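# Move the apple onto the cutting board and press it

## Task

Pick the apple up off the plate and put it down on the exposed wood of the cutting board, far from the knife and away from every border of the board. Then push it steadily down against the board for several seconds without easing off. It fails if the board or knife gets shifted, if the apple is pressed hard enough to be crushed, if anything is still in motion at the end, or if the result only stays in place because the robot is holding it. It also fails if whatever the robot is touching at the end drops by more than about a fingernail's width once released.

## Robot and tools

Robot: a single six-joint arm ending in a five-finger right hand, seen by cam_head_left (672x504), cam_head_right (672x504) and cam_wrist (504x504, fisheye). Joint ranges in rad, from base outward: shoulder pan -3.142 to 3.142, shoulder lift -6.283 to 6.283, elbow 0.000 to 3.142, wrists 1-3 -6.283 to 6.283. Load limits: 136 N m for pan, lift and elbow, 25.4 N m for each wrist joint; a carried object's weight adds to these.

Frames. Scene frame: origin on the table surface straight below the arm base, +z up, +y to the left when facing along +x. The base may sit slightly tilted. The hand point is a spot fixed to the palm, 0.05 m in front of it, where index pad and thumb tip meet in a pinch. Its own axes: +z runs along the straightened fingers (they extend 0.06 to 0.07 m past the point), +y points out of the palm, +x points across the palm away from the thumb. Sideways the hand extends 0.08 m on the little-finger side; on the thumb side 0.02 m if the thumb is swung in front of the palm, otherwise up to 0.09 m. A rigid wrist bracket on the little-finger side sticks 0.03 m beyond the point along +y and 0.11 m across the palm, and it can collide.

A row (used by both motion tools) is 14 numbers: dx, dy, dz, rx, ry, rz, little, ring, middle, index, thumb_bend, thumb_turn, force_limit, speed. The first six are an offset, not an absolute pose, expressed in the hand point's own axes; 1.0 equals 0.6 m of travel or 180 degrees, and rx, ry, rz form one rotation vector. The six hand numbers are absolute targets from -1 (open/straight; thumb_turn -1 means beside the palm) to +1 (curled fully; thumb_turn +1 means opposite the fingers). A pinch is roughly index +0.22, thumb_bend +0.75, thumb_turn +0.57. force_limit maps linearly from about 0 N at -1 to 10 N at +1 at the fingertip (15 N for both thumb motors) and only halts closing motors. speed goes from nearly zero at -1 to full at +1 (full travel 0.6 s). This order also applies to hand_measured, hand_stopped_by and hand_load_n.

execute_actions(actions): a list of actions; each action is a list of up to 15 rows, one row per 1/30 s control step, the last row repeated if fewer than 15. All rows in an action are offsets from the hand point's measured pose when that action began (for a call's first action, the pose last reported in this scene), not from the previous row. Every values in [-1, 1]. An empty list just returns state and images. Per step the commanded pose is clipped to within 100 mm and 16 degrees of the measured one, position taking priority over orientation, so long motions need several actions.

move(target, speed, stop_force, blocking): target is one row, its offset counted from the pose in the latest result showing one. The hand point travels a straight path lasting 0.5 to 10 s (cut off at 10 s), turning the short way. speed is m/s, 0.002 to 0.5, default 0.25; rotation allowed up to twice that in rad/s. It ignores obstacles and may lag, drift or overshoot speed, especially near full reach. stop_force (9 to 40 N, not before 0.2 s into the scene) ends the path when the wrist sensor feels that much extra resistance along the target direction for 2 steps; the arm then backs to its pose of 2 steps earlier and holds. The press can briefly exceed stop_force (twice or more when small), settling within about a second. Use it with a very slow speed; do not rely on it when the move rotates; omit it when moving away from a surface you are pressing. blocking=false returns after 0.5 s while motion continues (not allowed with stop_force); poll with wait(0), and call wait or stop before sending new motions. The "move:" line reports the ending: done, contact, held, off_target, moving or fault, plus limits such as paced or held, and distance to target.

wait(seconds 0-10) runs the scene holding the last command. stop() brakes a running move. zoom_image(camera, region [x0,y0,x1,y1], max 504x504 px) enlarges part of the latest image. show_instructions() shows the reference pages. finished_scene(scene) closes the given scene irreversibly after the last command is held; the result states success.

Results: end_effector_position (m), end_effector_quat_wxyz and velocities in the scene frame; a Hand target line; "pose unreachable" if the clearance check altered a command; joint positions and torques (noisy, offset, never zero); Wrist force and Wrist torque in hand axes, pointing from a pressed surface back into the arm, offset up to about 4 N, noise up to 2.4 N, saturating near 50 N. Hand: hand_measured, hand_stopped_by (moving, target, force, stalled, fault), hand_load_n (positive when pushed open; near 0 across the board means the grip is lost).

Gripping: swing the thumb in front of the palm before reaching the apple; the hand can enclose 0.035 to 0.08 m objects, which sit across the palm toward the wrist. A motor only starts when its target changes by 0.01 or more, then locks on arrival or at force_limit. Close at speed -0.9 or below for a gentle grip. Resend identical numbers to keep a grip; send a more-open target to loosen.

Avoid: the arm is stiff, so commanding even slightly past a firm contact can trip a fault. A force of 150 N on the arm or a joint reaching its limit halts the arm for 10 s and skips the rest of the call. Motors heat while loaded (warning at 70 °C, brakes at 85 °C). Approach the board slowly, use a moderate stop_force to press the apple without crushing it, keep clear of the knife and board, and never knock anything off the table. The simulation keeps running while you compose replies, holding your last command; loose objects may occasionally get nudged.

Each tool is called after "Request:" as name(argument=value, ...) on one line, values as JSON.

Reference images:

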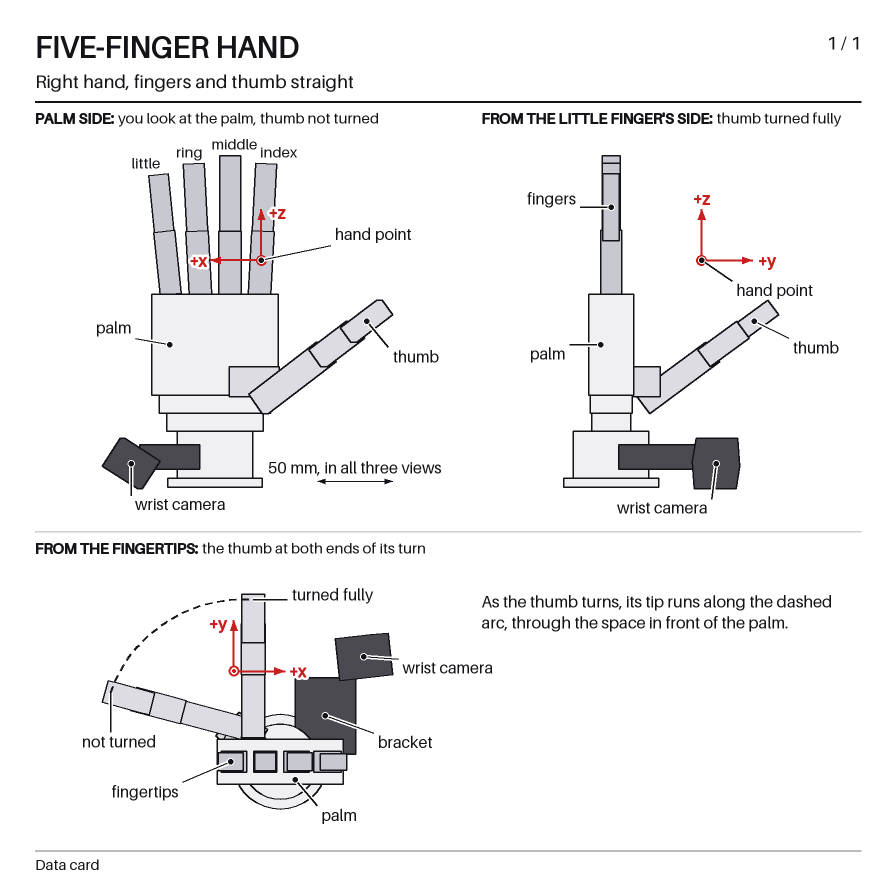

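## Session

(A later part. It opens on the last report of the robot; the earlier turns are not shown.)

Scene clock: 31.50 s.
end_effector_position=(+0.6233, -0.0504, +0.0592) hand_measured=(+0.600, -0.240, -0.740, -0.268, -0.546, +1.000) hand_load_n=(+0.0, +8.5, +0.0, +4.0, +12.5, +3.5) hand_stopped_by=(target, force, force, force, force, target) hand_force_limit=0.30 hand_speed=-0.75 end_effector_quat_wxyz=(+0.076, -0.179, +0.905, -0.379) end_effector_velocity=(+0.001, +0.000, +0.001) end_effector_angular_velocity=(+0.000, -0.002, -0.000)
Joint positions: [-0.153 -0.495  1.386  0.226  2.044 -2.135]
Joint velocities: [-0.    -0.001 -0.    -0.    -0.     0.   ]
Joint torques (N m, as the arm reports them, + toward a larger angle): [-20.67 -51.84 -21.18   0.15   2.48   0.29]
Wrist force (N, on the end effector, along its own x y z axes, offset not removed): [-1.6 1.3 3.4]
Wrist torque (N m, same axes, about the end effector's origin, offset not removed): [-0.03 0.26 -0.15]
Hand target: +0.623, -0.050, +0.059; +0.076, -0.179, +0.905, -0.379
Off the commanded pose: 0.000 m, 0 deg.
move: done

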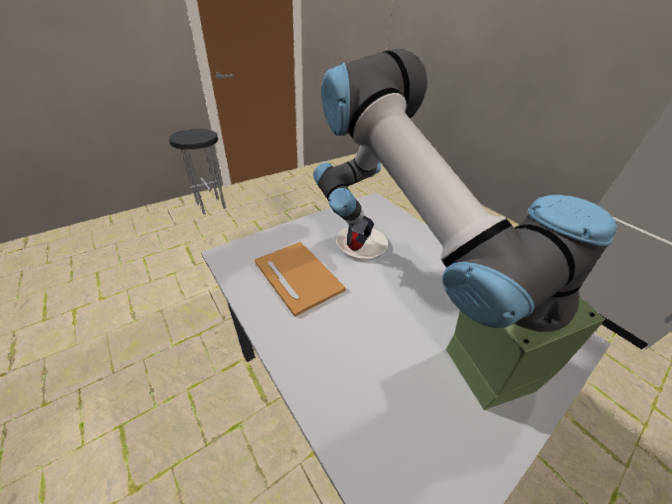

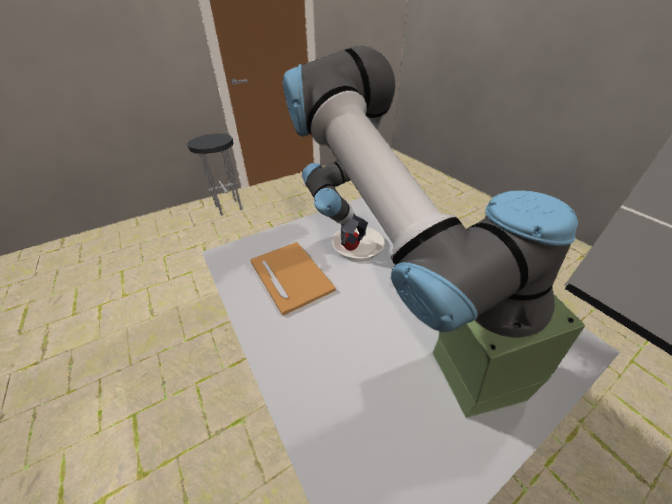

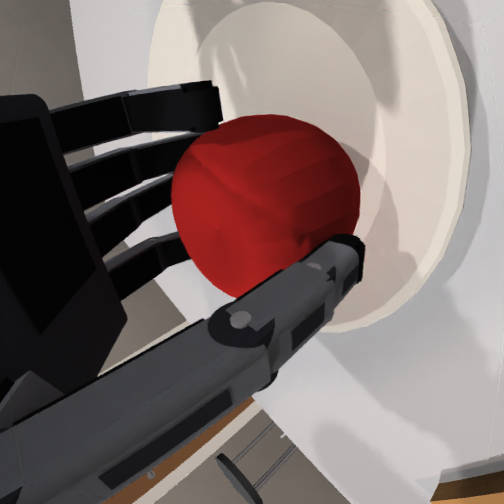

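Request:
move(target=[0, 0, 0, 0, 0, 0, 0.6, 0.6, 0.65, 0.6, 0.8, 1, -0.4, -0.8], speed=0.03)

Request:
move(target=[0, -0.119, -0.117, 0, 0, 0, 0.6, 0.6, 0.65, 0.6, 0.8, 1, -0.4, -0.8], speed=0.1)

Scene clock: 33.33 s.
end_effector_position=(+0.6233, -0.0504, +0.0592) hand_measured=(+0.600, -0.240, -0.320, -0.268, -0.546, +1.000) hand_load_n=(+0.0, +7.0, +4.0, +2.5, +13.5, +3.5) hand_stopped_by=(target, force, force, force, force, target) hand_force_limit=-0.40 hand_speed=-0.80 end_effector_quat_wxyz=(+0.076, -0.179, +0.905, -0.379) end_effector_velocity=(-0.000, +0.000, -0.001) end_effector_angular_velocity=(+0.002, +0.001, -0.000)
Joint positions: [-0.153 -0.495  1.386  0.226  2.044 -2.135]
Joint velocities: [-0.     0.001  0.     0.    -0.002  0.001]
Joint torques (N m, as the arm reports them, + toward a larger angle): [-21.03 -51.99 -20.8    0.34   2.34   0.23]
Wrist force (N, on the end effector, along its own x y z axes, offset not removed): [-2.6 0.6 1.8]
Wrist torque (N m, same axes, about the end effector's origin, offset not removed): [0.01 0.45 -0.29]
Hand target: +0.623, -0.050, +0.059; +0.076, -0.179, +0.905, -0.379
Off the commanded pose: 0.000 m, 0 deg.
move: done

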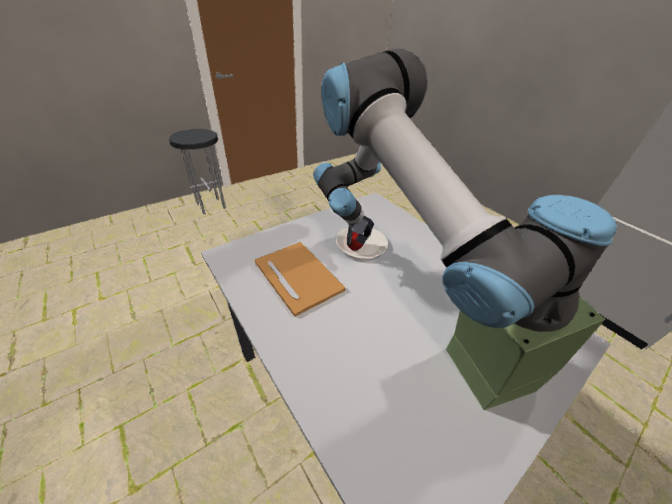

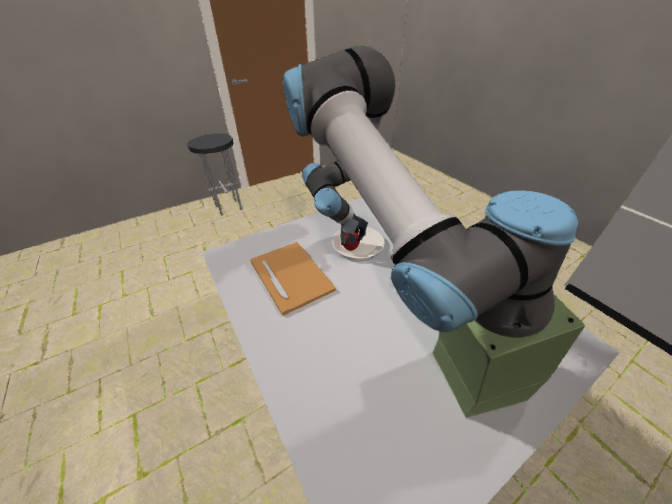

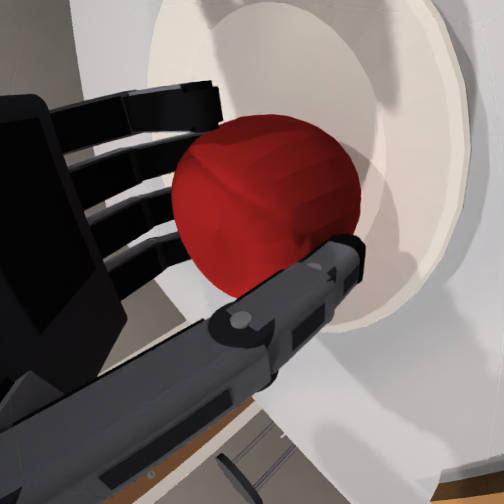

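Scene clock: 34.87 s.
end_effector_position=(+0.6231, -0.0503, +0.1589) hand_measured=(+0.600, -0.240, -0.320, -0.268, -0.546, +1.000) hand_load_n=(+0.0, +7.0, +4.0, +2.5, +13.5, +3.5) hand_stopped_by=(target, force, force, force, force, target) hand_force_limit=-0.40 hand_speed=-0.80 end_effector_quat_wxyz=(+0.076, -0.179, +0.905, -0.379) end_effector_velocity=(-0.000, -0.000, +0.003) end_effector_angular_velocity=(-0.001, -0.000, -0.001)
Joint positions: [-0.195 -0.687  1.459  0.326  2.026 -2.176]
Joint velocities: [-0.001 -0.005  0.002  0.003  0.    -0.001]
Joint torques (N m, as the arm reports them, + toward a larger angle): [-19.04 -49.21  -0.02   3.47  -0.54  -0.84]
Wrist force (N, on the end effector, along its own x y z axes, offset not removed): [-1.9 -0.2 2.5]
Wrist torque (N m, same axes, about the end effector's origin, offset not removed): [-0.10 0.41 -0.34]
Hand target: +0.623, -0.050, +0.159; +0.076, -0.179, +0.905, -0.379
Off the commanded pose: 0.000 m, 0 deg.
move: done

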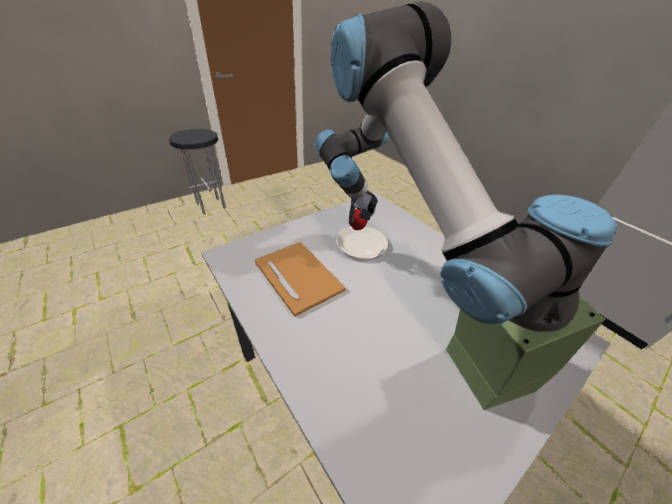

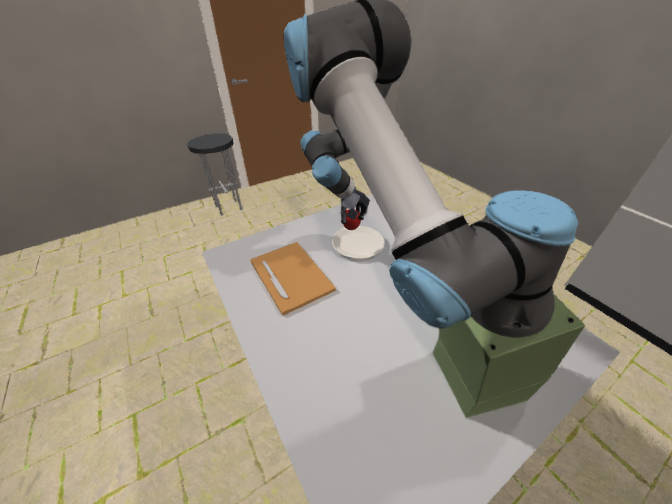

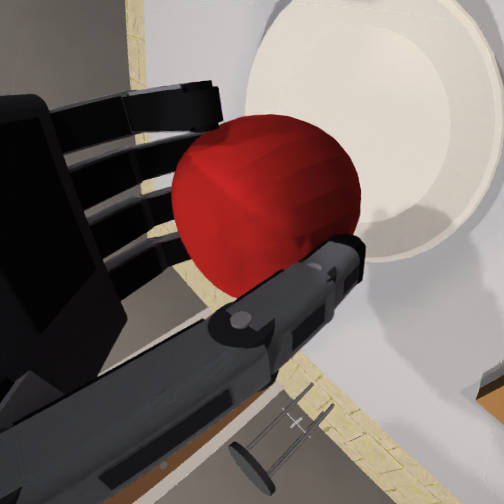

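Request:
move(target=[-0.0685, 0.336, -0.27, 0, 0, 0, 0.6, 0.6, 0.65, 0.6, 0.8, 1, -0.4, -0.8], speed=0.2)

Scene clock: 38.33 s.
end_effector_position=(+0.5636, +0.2025, +0.1285) hand_measured=(+0.600, -0.240, -0.320, -0.268, -0.546, +1.000) hand_load_n=(+0.0, +7.0, +4.0, +2.5, +13.5, +3.5) hand_stopped_by=(target, force, force, force, force, target) hand_force_limit=-0.40 hand_speed=-0.80 end_effector_quat_wxyz=(+0.076, -0.179, +0.905, -0.379) end_effector_velocity=(+0.001, +0.004, +0.001) end_effector_angular_velocity=(+0.002, -0.002, -0.003)
Joint positions: [ 0.293 -0.612  1.324  0.668  2.188 -1.638]
Joint velocities: [ 0.005  0.003 -0.011  0.011  0.     0.01 ]
Joint torques (N m, as the arm reports them, + toward a larger angle): [  2.73 -39.12 -25.53   3.72   2.94   1.34]
Wrist force (N, on the end effector, along its own x y z axes, offset not removed): [-2.5 1.8 3.4]
Wrist torque (N m, same axes, about the end effector's origin, offset not removed): [0.05 0.34 -0.23]
Hand target: +0.564, +0.203, +0.128; +0.076, -0.178, +0.905, -0.379
Off the commanded pose: 0.000 m, 0 deg.
move: done

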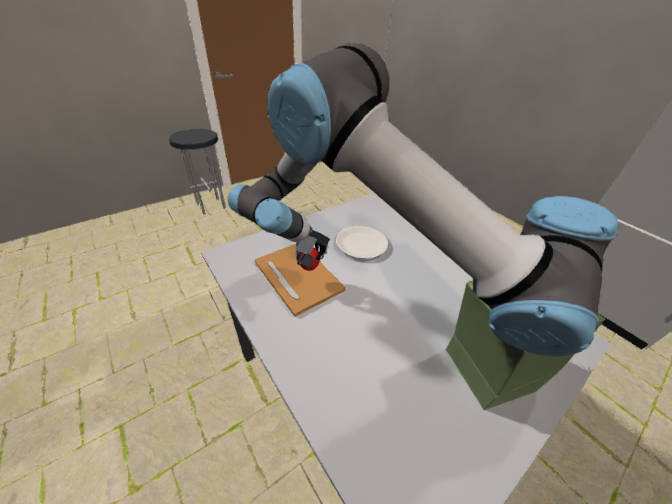

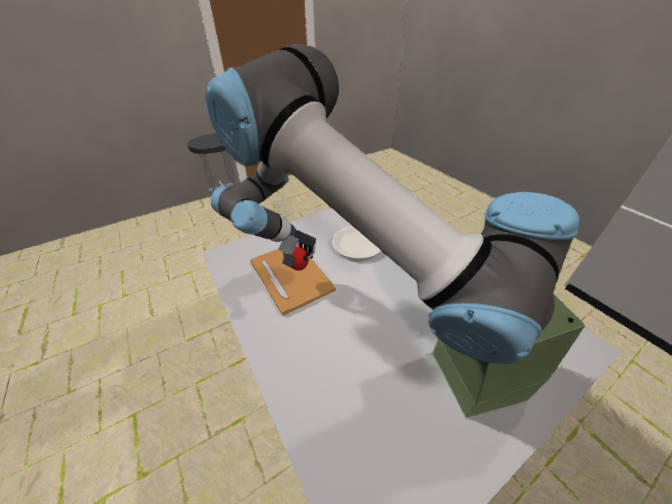

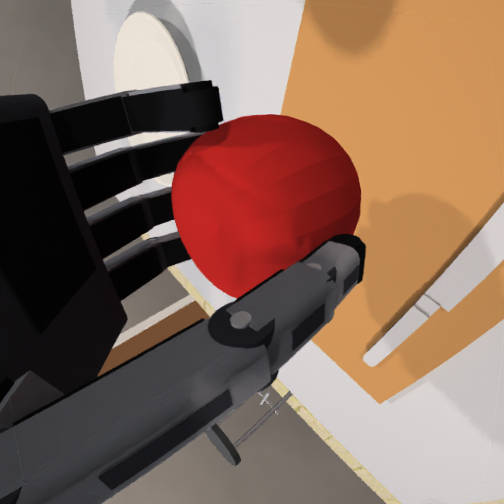

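Request:
move(target=[0.0077, 0.0345, 0.06, 0, 0, 0, 0.6, 0.6, 0.65, 0.6, 0.8, 1, -0.4, -0.8], speed=0.08)

Request:
move(target=[0, 0.0475, 0.0468, 0, 0, 0, 0.6, 0.6, 0.65, 0.6, 0.8, 1, -0.4, -0.8], speed=0.008, stop_force=10)

Scene clock: 41.40 s.
end_effector_position=(+0.5636, +0.1905, +0.0888) hand_measured=(+0.600, -0.240, -0.320, -0.268, -0.546, +1.000) hand_load_n=(+0.0, +7.0, +4.0, +2.5, +13.5, +3.5) hand_stopped_by=(target, force, force, force, force, target) hand_force_limit=-0.40 hand_speed=-0.80 end_effector_quat_wxyz=(+0.076, -0.179, +0.905, -0.379) end_effector_velocity=(+0.000, -0.001, -0.002) end_effector_angular_velocity=(-0.002, -0.000, +0.000)
Joint positions: [ 0.285 -0.544  1.313  0.606  2.187 -1.648]
Joint velocities: [-0.001  0.005 -0.001 -0.004  0.001 -0.002]
Joint torques (N m, as the arm reports them, + toward a larger angle): [-16.15 -40.16 -23.5    0.88  -0.13  -1.12]
Wrist force (N, on the end effector, along its own x y z axes, offset not removed): [-1.8 0.6 3.3]
Wrist torque (N m, same axes, about the end effector's origin, offset not removed): [-0.06 0.33 -0.32]
Hand target: +0.564, +0.190, +0.089; +0.076, -0.179, +0.905, -0.379
Off the commanded pose: 0.000 m, 0 deg.
move: done

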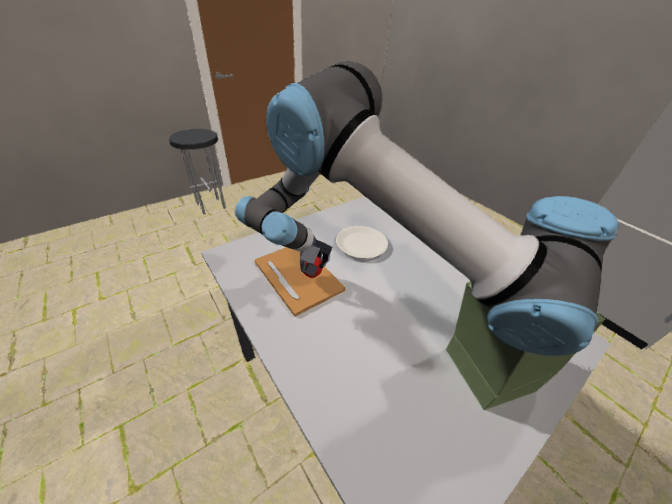

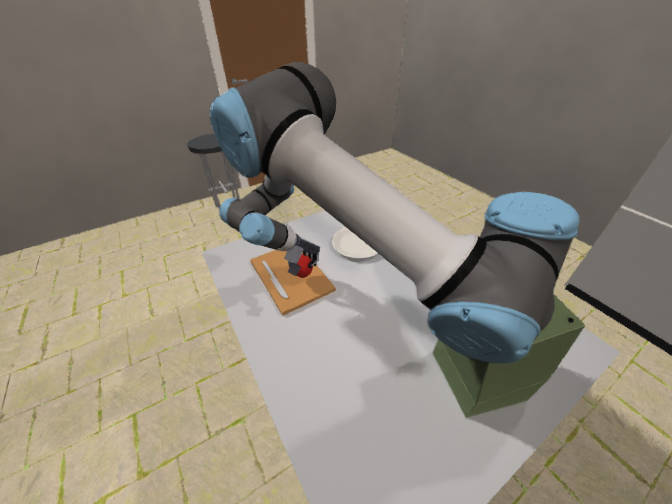

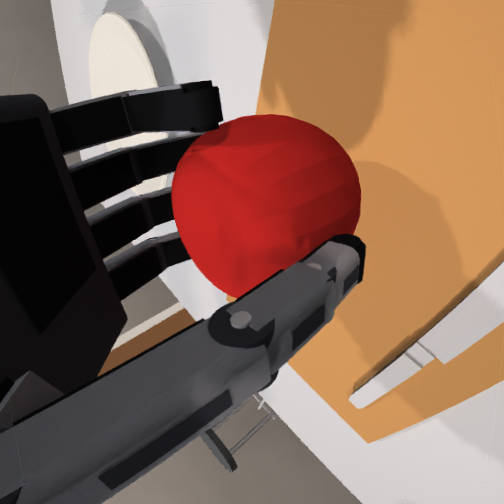

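Scene clock: 44.70 s.
end_effector_position=(+0.5639, +0.1905, +0.0657) hand_measured=(+0.600, -0.240, -0.320, -0.268, -0.546, +1.000) hand_load_n=(+0.0, +7.0, +3.5, +2.0, +13.0, +2.0) hand_stopped_by=(target, force, force, force, force, target) hand_force_limit=-0.40 hand_speed=-0.80 end_effector_quat_wxyz=(+0.076, -0.178, +0.905, -0.379) end_effector_velocity=(-0.001, +0.001, +0.002) end_effector_angular_velocity=(+0.001, +0.003, +0.001)
Joint positions: [ 0.293 -0.497  1.286  0.59   2.189 -1.639]
Joint velocities: [ 0.    -0.005  0.004  0.002 -0.002 -0.002]
Joint torques (N m, as the arm reports them, + toward a larger angle): [-14.11 -46.52   6.7    2.33  -1.86  -0.82]
Wrist force (N, on the end effector, along its own x y z axes, offset not removed): [0.2 -12.2 -9.1]
Wrist torque (N m, same axes, about the end effector's origin, offset not removed): [-0.35 0.46 -0.42]
Hand target: +0.564, +0.190, +0.066; +0.076, -0.179, +0.905, -0.379
Off the commanded pose: 0.017 m, 0 deg.
move: contact

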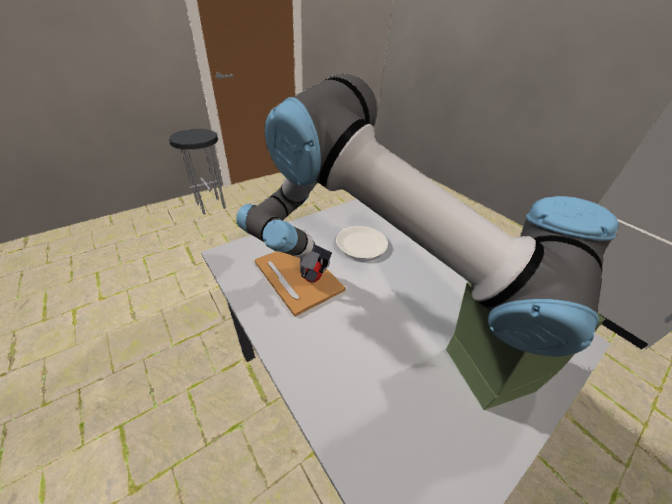

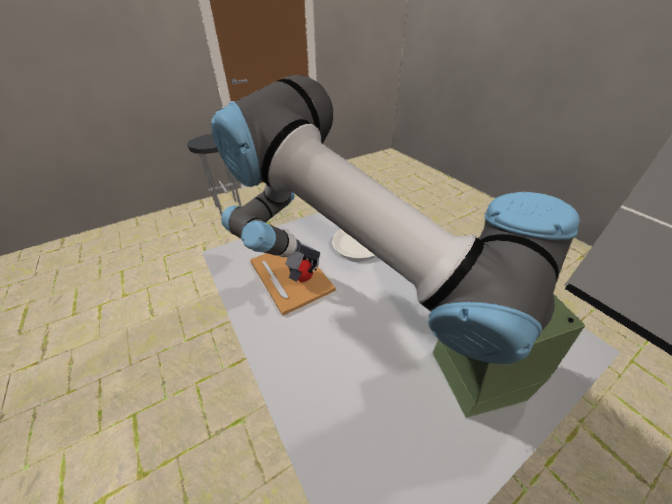

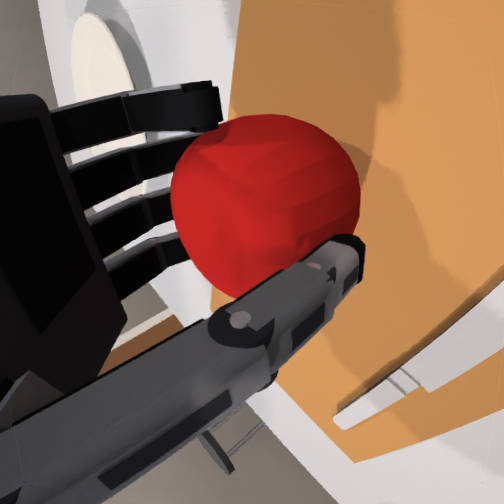

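Request:
wait(seconds=1)

Scene clock: 46.00 s.
end_effector_position=(+0.5637, +0.1904, +0.0661) hand_measured=(+0.600, -0.240, -0.320, -0.268, -0.546, +1.000) hand_load_n=(+0.0, +6.5, +3.5, +2.5, +13.5, +3.0) hand_stopped_by=(target, force, force, force, force, target) hand_force_limit=-0.40 hand_speed=-0.80 end_effector_quat_wxyz=(+0.076, -0.179, +0.905, -0.379) end_effector_velocity=(+0.001, -0.000, -0.000) end_effector_angular_velocity=(+0.001, -0.001, -0.001)
Joint positions: [ 0.292 -0.498  1.287  0.59   2.188 -1.639]
Joint velocities: [-0.001  0.001 -0.001 -0.    -0.001  0.   ]
Joint torques (N m, as the arm reports them, + toward a larger angle): [-17.49 -48.76   2.71   3.21   0.89  -1.04]
Wrist force (N, on the end effector, along its own x y z axes, offset not removed): [-1.7 -4.4 -4.3]
Wrist torque (N m, same axes, about the end effector's origin, offset not removed): [-0.03 0.44 -0.30]
Hand target: +0.564, +0.190, +0.066; +0.076, -0.179, +0.905, -0.379
Off the commanded pose: 0.017 m, 0 deg.
wait: 1.00 s; at rest from the start

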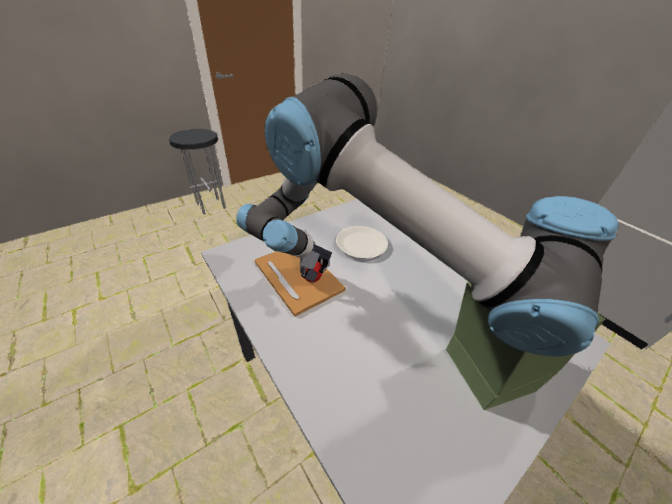

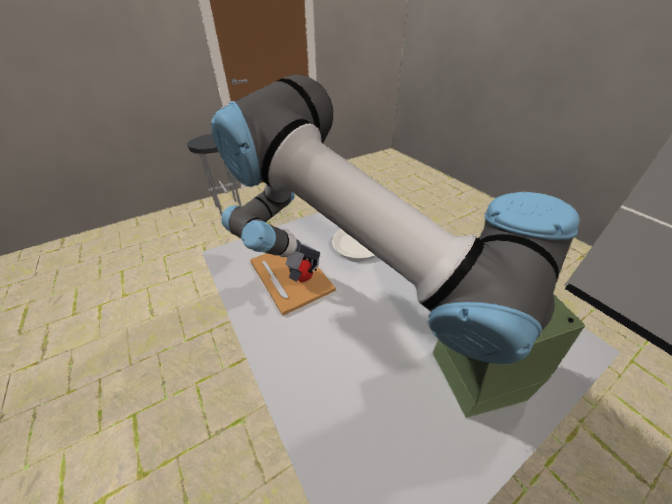

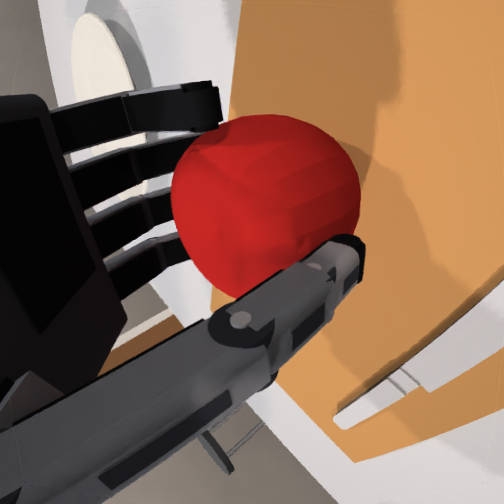

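Request:
execute_actions(actions=[[[0, 0.0004, 0.0004, 0, 0, 0, 0.6, 0.6, 0.65, 0.6, 0.8, 1, -0.4, -0.8]]])

Request:
wait(seconds=1)

Scene clock: 46.90 s.
end_effector_position=(+0.5637, +0.1904, +0.0658) hand_measured=(+0.600, -0.240, -0.320, -0.268, -0.546, +1.000) hand_load_n=(+0.0, +6.5, +3.5, +2.5, +13.5, +3.0) hand_stopped_by=(target, force, force, force, force, target) hand_force_limit=-0.40 hand_speed=-0.80 end_effector_quat_wxyz=(+0.076, -0.178, +0.905, -0.379) end_effector_velocity=(-0.000, +0.000, -0.000) end_effector_angular_velocity=(+0.000, -0.001, -0.001)
Joint positions: [ 0.292 -0.497  1.286  0.59   2.188 -1.639]
Joint velocities: [ 0.     0.     0.001 -0.001  0.     0.002]
Joint torques (N m, as the arm reports them, + toward a larger angle): [  2.54 -32.22 -22.    -0.46   1.08   1.36]
Wrist force (N, on the end effector, along its own x y z axes, offset not removed): [-1.3 -8.3 -9.9]
Wrist torque (N m, same axes, about the end effector's origin, offset not removed): [-0.03 0.39 -0.39]
Hand target: +0.564, +0.190, +0.066; +0.076, -0.179, +0.905, -0.379
Off the commanded pose: 0.000 m, 0 deg.

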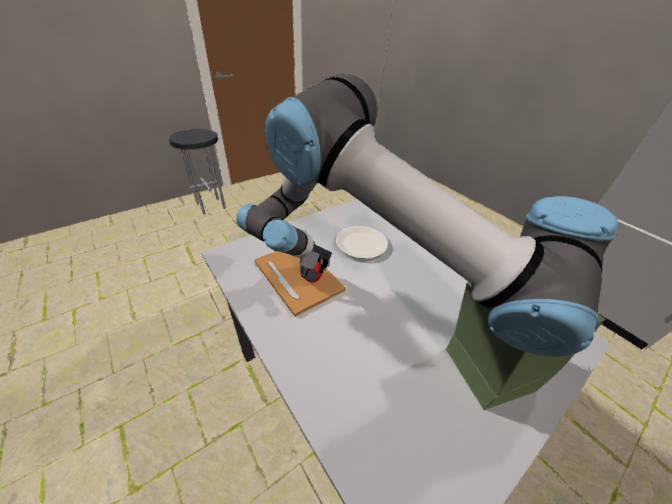

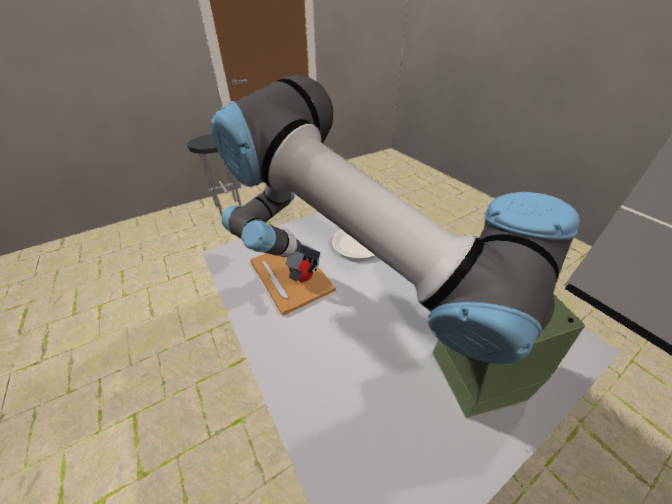

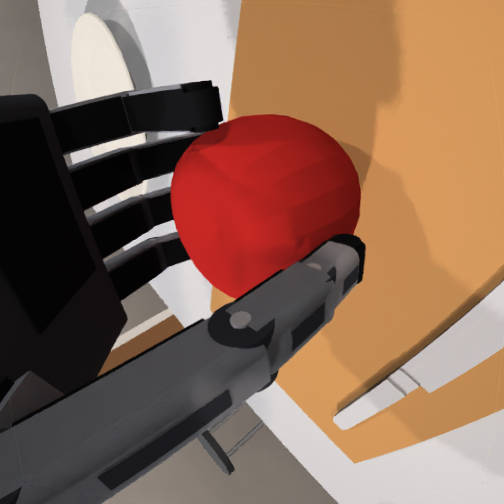

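Scene clock: 47.90 s.
end_effector_position=(+0.5637, +0.1904, +0.0657) hand_measured=(+0.600, -0.240, -0.320, -0.268, -0.546, +1.000) hand_load_n=(+0.0, +6.5, +3.5, +2.5, +13.0, +3.0) hand_stopped_by=(target, force, force, force, force, target) hand_force_limit=-0.40 hand_speed=-0.80 end_effector_quat_wxyz=(+0.076, -0.179, +0.905, -0.379) end_effector_velocity=(+0.001, -0.000, +0.000) end_effector_angular_velocity=(+0.000, -0.003, -0.001)
Joint positions: [ 0.292 -0.497  1.286  0.59   2.188 -1.639]
Joint velocities: [-0.001 -0.    -0.001 -0.001  0.001  0.001]
Joint torques (N m, as the arm reports them, + toward a larger angle): [  3.66 -32.02 -21.64  -0.55  -0.52   1.15]
Wrist force (N, on the end effector, along its own x y z axes, offset not removed): [-2.7 -9.5 -9.7]
Wrist torque (N m, same axes, about the end effector's origin, offset not removed): [-0.08 0.71 -0.46]
Hand target: +0.564, +0.190, +0.066; +0.076, -0.179, +0.905, -0.379
Off the commanded pose: 0.000 m, 0 deg.
wait: 1.00 s; at rest by 0.17 s

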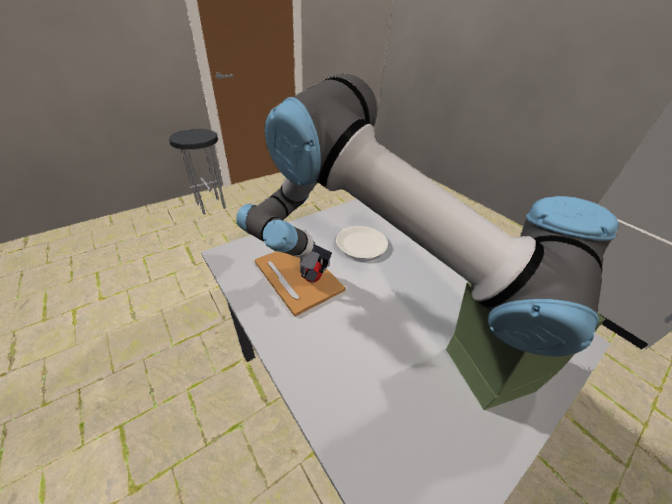

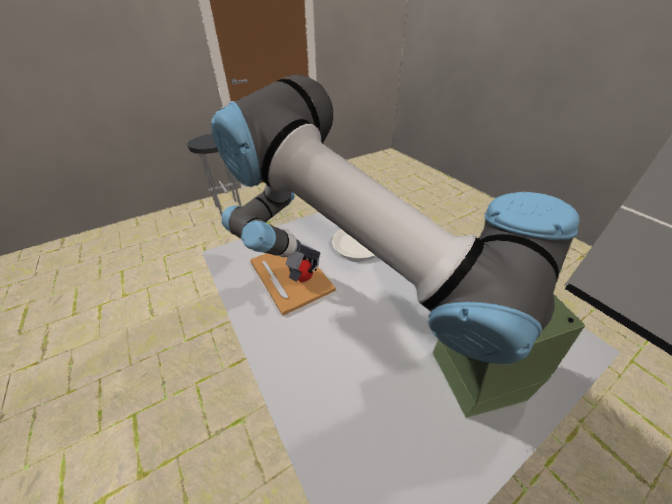

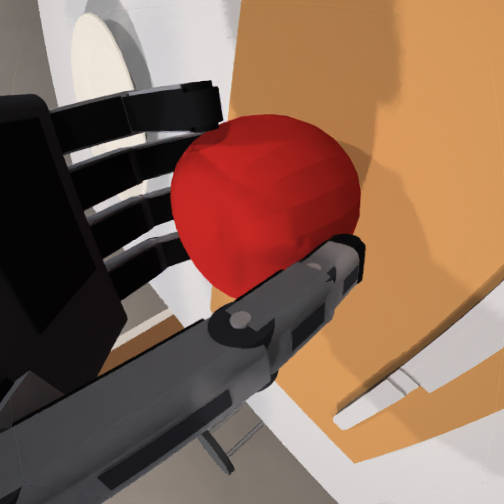

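About 15 N press. Hold it.

Request:
wait(seconds=6)

Request:
zoom_image(camera="cam_head_left", region=[230, 200, 380, 325])

Scene clock: 54.10 s.
end_effector_position=(+0.5637, +0.1904, +0.0657) hand_measured=(+0.600, -0.240, -0.320, -0.268, -0.546, +1.000) hand_load_n=(+0.0, +7.0, +3.5, +2.5, +13.0, +3.0) hand_stopped_by=(target, force, force, force, force, target) hand_force_limit=-0.40 hand_speed=-0.80 end_effector_quat_wxyz=(+0.076, -0.179, +0.905, -0.379) end_effector_velocity=(+0.000, -0.000, -0.000) end_effector_angular_velocity=(-0.000, -0.001, +0.000)
Joint positions: [ 0.292 -0.497  1.286  0.59   2.188 -1.639]
Joint velocities: [-0.     0.    -0.    -0.001  0.    -0.   ]
Joint torques (N m, as the arm reports them, + toward a larger angle): [  3.36 -32.02 -21.34  -0.33  -1.87   1.22]
Wrist force (N, on the end effector, along its own x y z axes, offset not removed): [-1.0 -9.9 -9.8]
Wrist torque (N m, same axes, about the end effector's origin, offset not removed): [-0.12 0.45 -0.40]
Hand target: +0.564, +0.190, +0.066; +0.076, -0.179, +0.905, -0.379
Off the commanded pose: 0.000 m, 0 deg.
wait: 6.00 s; at rest from the start

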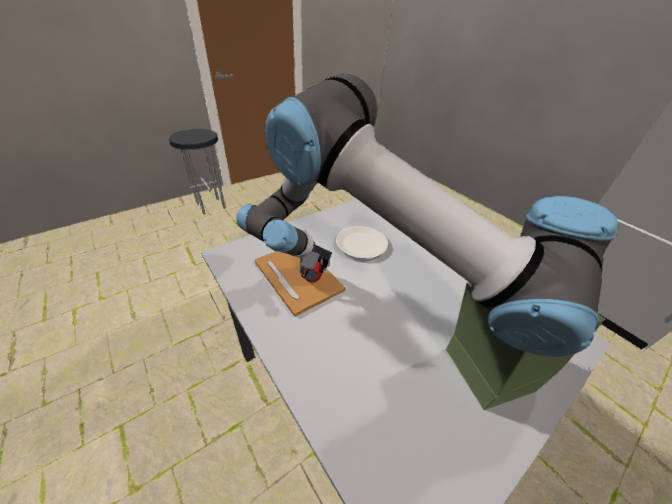

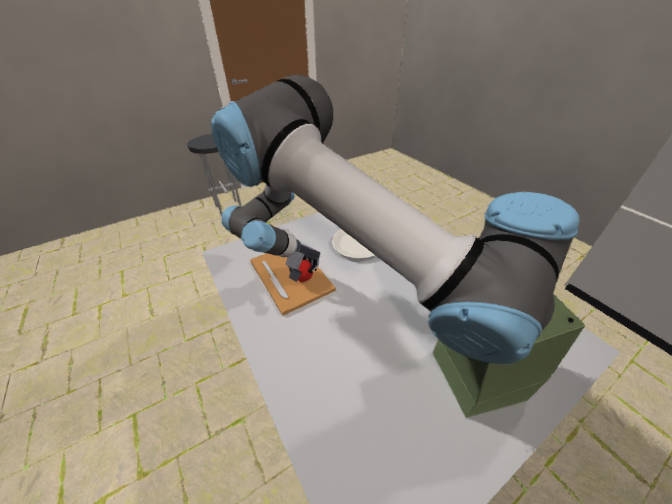

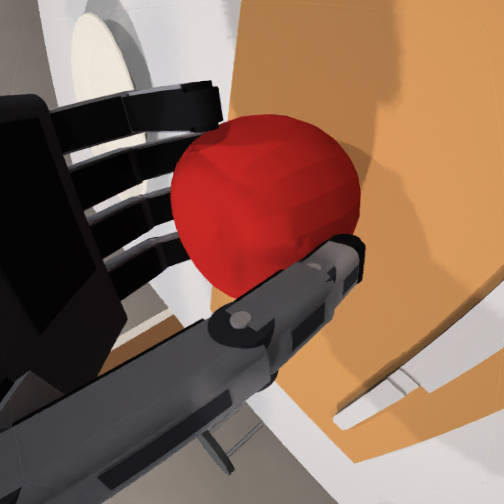

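Region (230, 200, 380, 325) of cam_head_left's 672x504 image, scaled by 3.360, with more detail than that image has.

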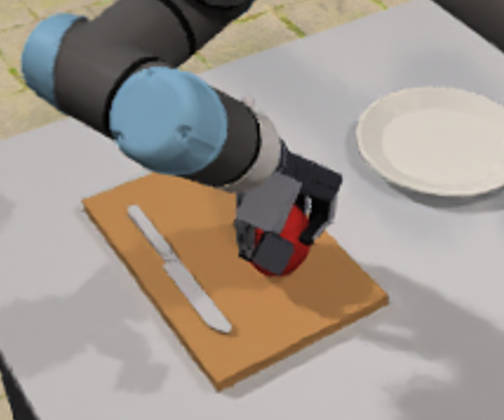

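Request:
move(target=[0, -0.0008, -0.0008, 0, 0, 0, -1, -1, -1, -1, -1, 1, -0.4, -0.5], speed=0.01)

Request:
move(target=[0, -0.095, -0.094, 0, 0, 0, -1, -1, -1, -1, -1, 1, -0.4, -0.5], speed=0.1)

Scene clock: 57.10 s.
end_effector_position=(+0.5637, +0.1904, +0.0664) hand_measured=(-1.000, -1.000, -1.000, -1.000, -1.000, +1.000) hand_load_n=(+0.0, +0.0, +0.0, +0.0, +0.0, +0.0) hand_stopped_by=(target, target, target, target, target, target) hand_force_limit=-0.40 hand_speed=-0.50 end_effector_quat_wxyz=(+0.076, -0.179, +0.905, -0.379) end_effector_velocity=(-0.000, +0.000, -0.001) end_effector_angular_velocity=(+0.002, +0.001, +0.001)
Joint positions: [ 0.292 -0.499  1.287  0.591  2.188 -1.639]
Joint velocities: [-0.     0.     0.    -0.001 -0.003 -0.   ]
Joint torques (N m, as the arm reports them, + toward a larger angle): [-17.07 -52.91   1.91   4.13   2.39  -0.96]
Wrist force (N, on the end effector, along its own x y z axes, offset not removed): [0.0 -0.4 2.0]
Wrist torque (N m, same axes, about the end effector's origin, offset not removed): [-0.13 0.05 -0.18]
Hand target: +0.564, +0.190, +0.066; +0.076, -0.179, +0.905, -0.379
Off the commanded pose: 0.000 m, 0 deg.
move: done

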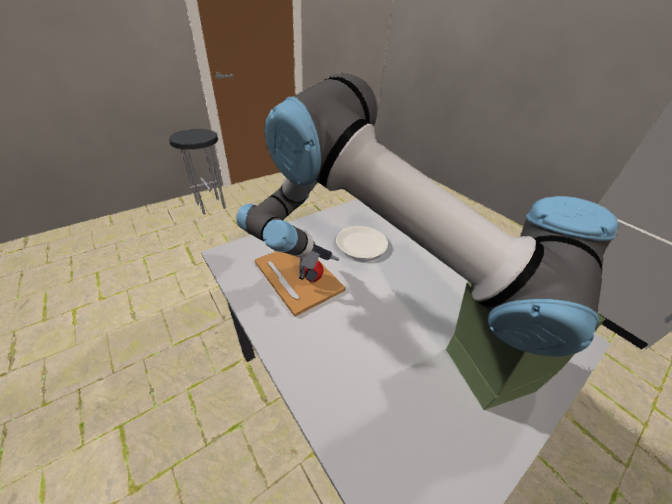

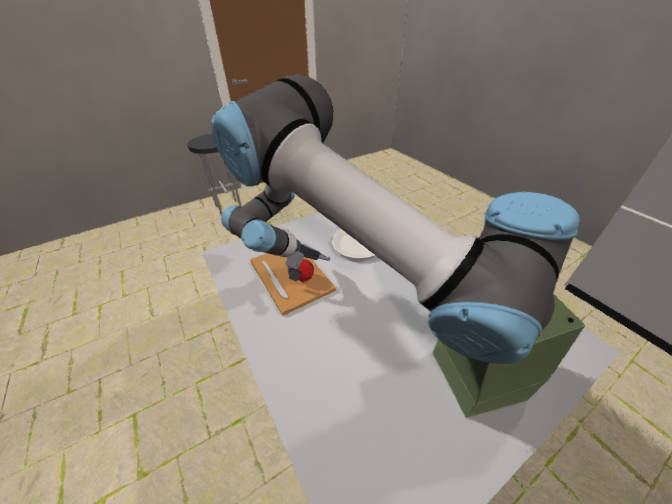

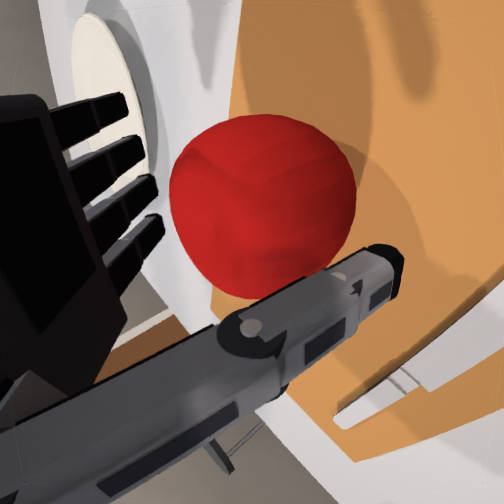

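Scene clock: 58.43 s.
end_effector_position=(+0.5634, +0.1907, +0.1463) hand_measured=(-1.000, -1.000, -1.000, -1.000, -1.000, +1.000) hand_load_n=(+0.0, +0.0, +0.0, +0.0, +0.0, +0.0) hand_stopped_by=(target, target, target, target, target, target) hand_force_limit=-0.40 hand_speed=-0.50 end_effector_quat_wxyz=(+0.076, -0.179, +0.905, -0.379) end_effector_velocity=(-0.001, -0.000, +0.002) end_effector_angular_velocity=(-0.001, +0.002, -0.000)
Joint positions: [ 0.267 -0.656  1.363  0.655  2.183 -1.669]
Joint velocities: [-0.    -0.004  0.004  0.002  0.    -0.   ]
Joint torques (N m, as the arm reports them, + toward a larger angle): [-17.14 -51.14   1.56   4.04  -0.3   -1.09]
Wrist force (N, on the end effector, along its own x y z axes, offset not removed): [-2.3 -0.5 2.6]
Wrist torque (N m, same axes, about the end effector's origin, offset not removed): [-0.10 0.36 -0.28]
Hand target: +0.563, +0.191, +0.147; +0.076, -0.179, +0.905, -0.379
Off the commanded pose: 0.000 m, 0 deg.
move: done

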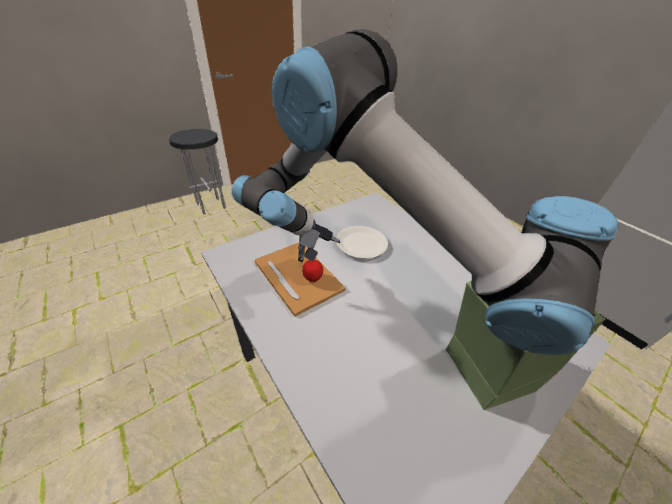

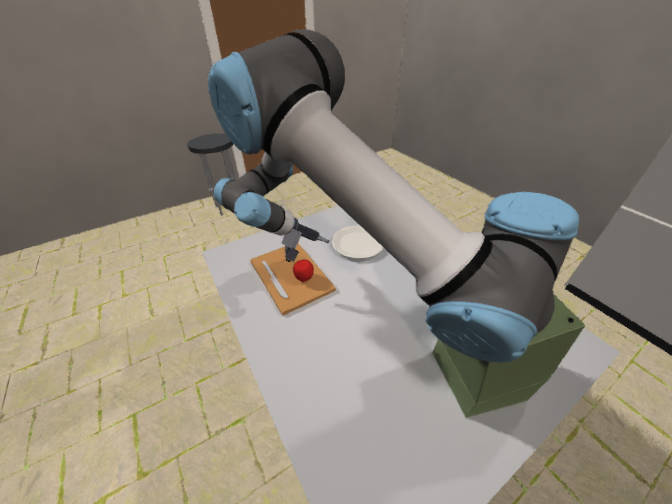

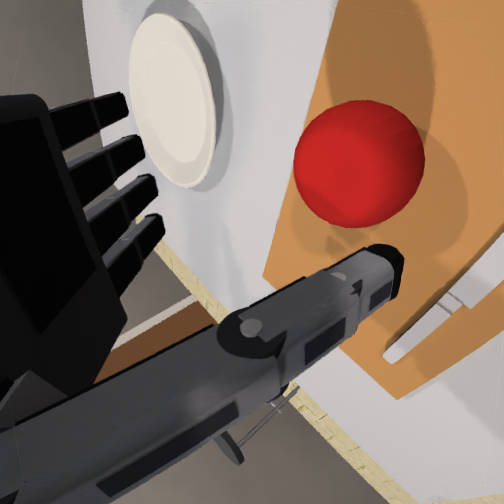

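Request:
finished_scene(scene=1)

The scene is finished: the task was done.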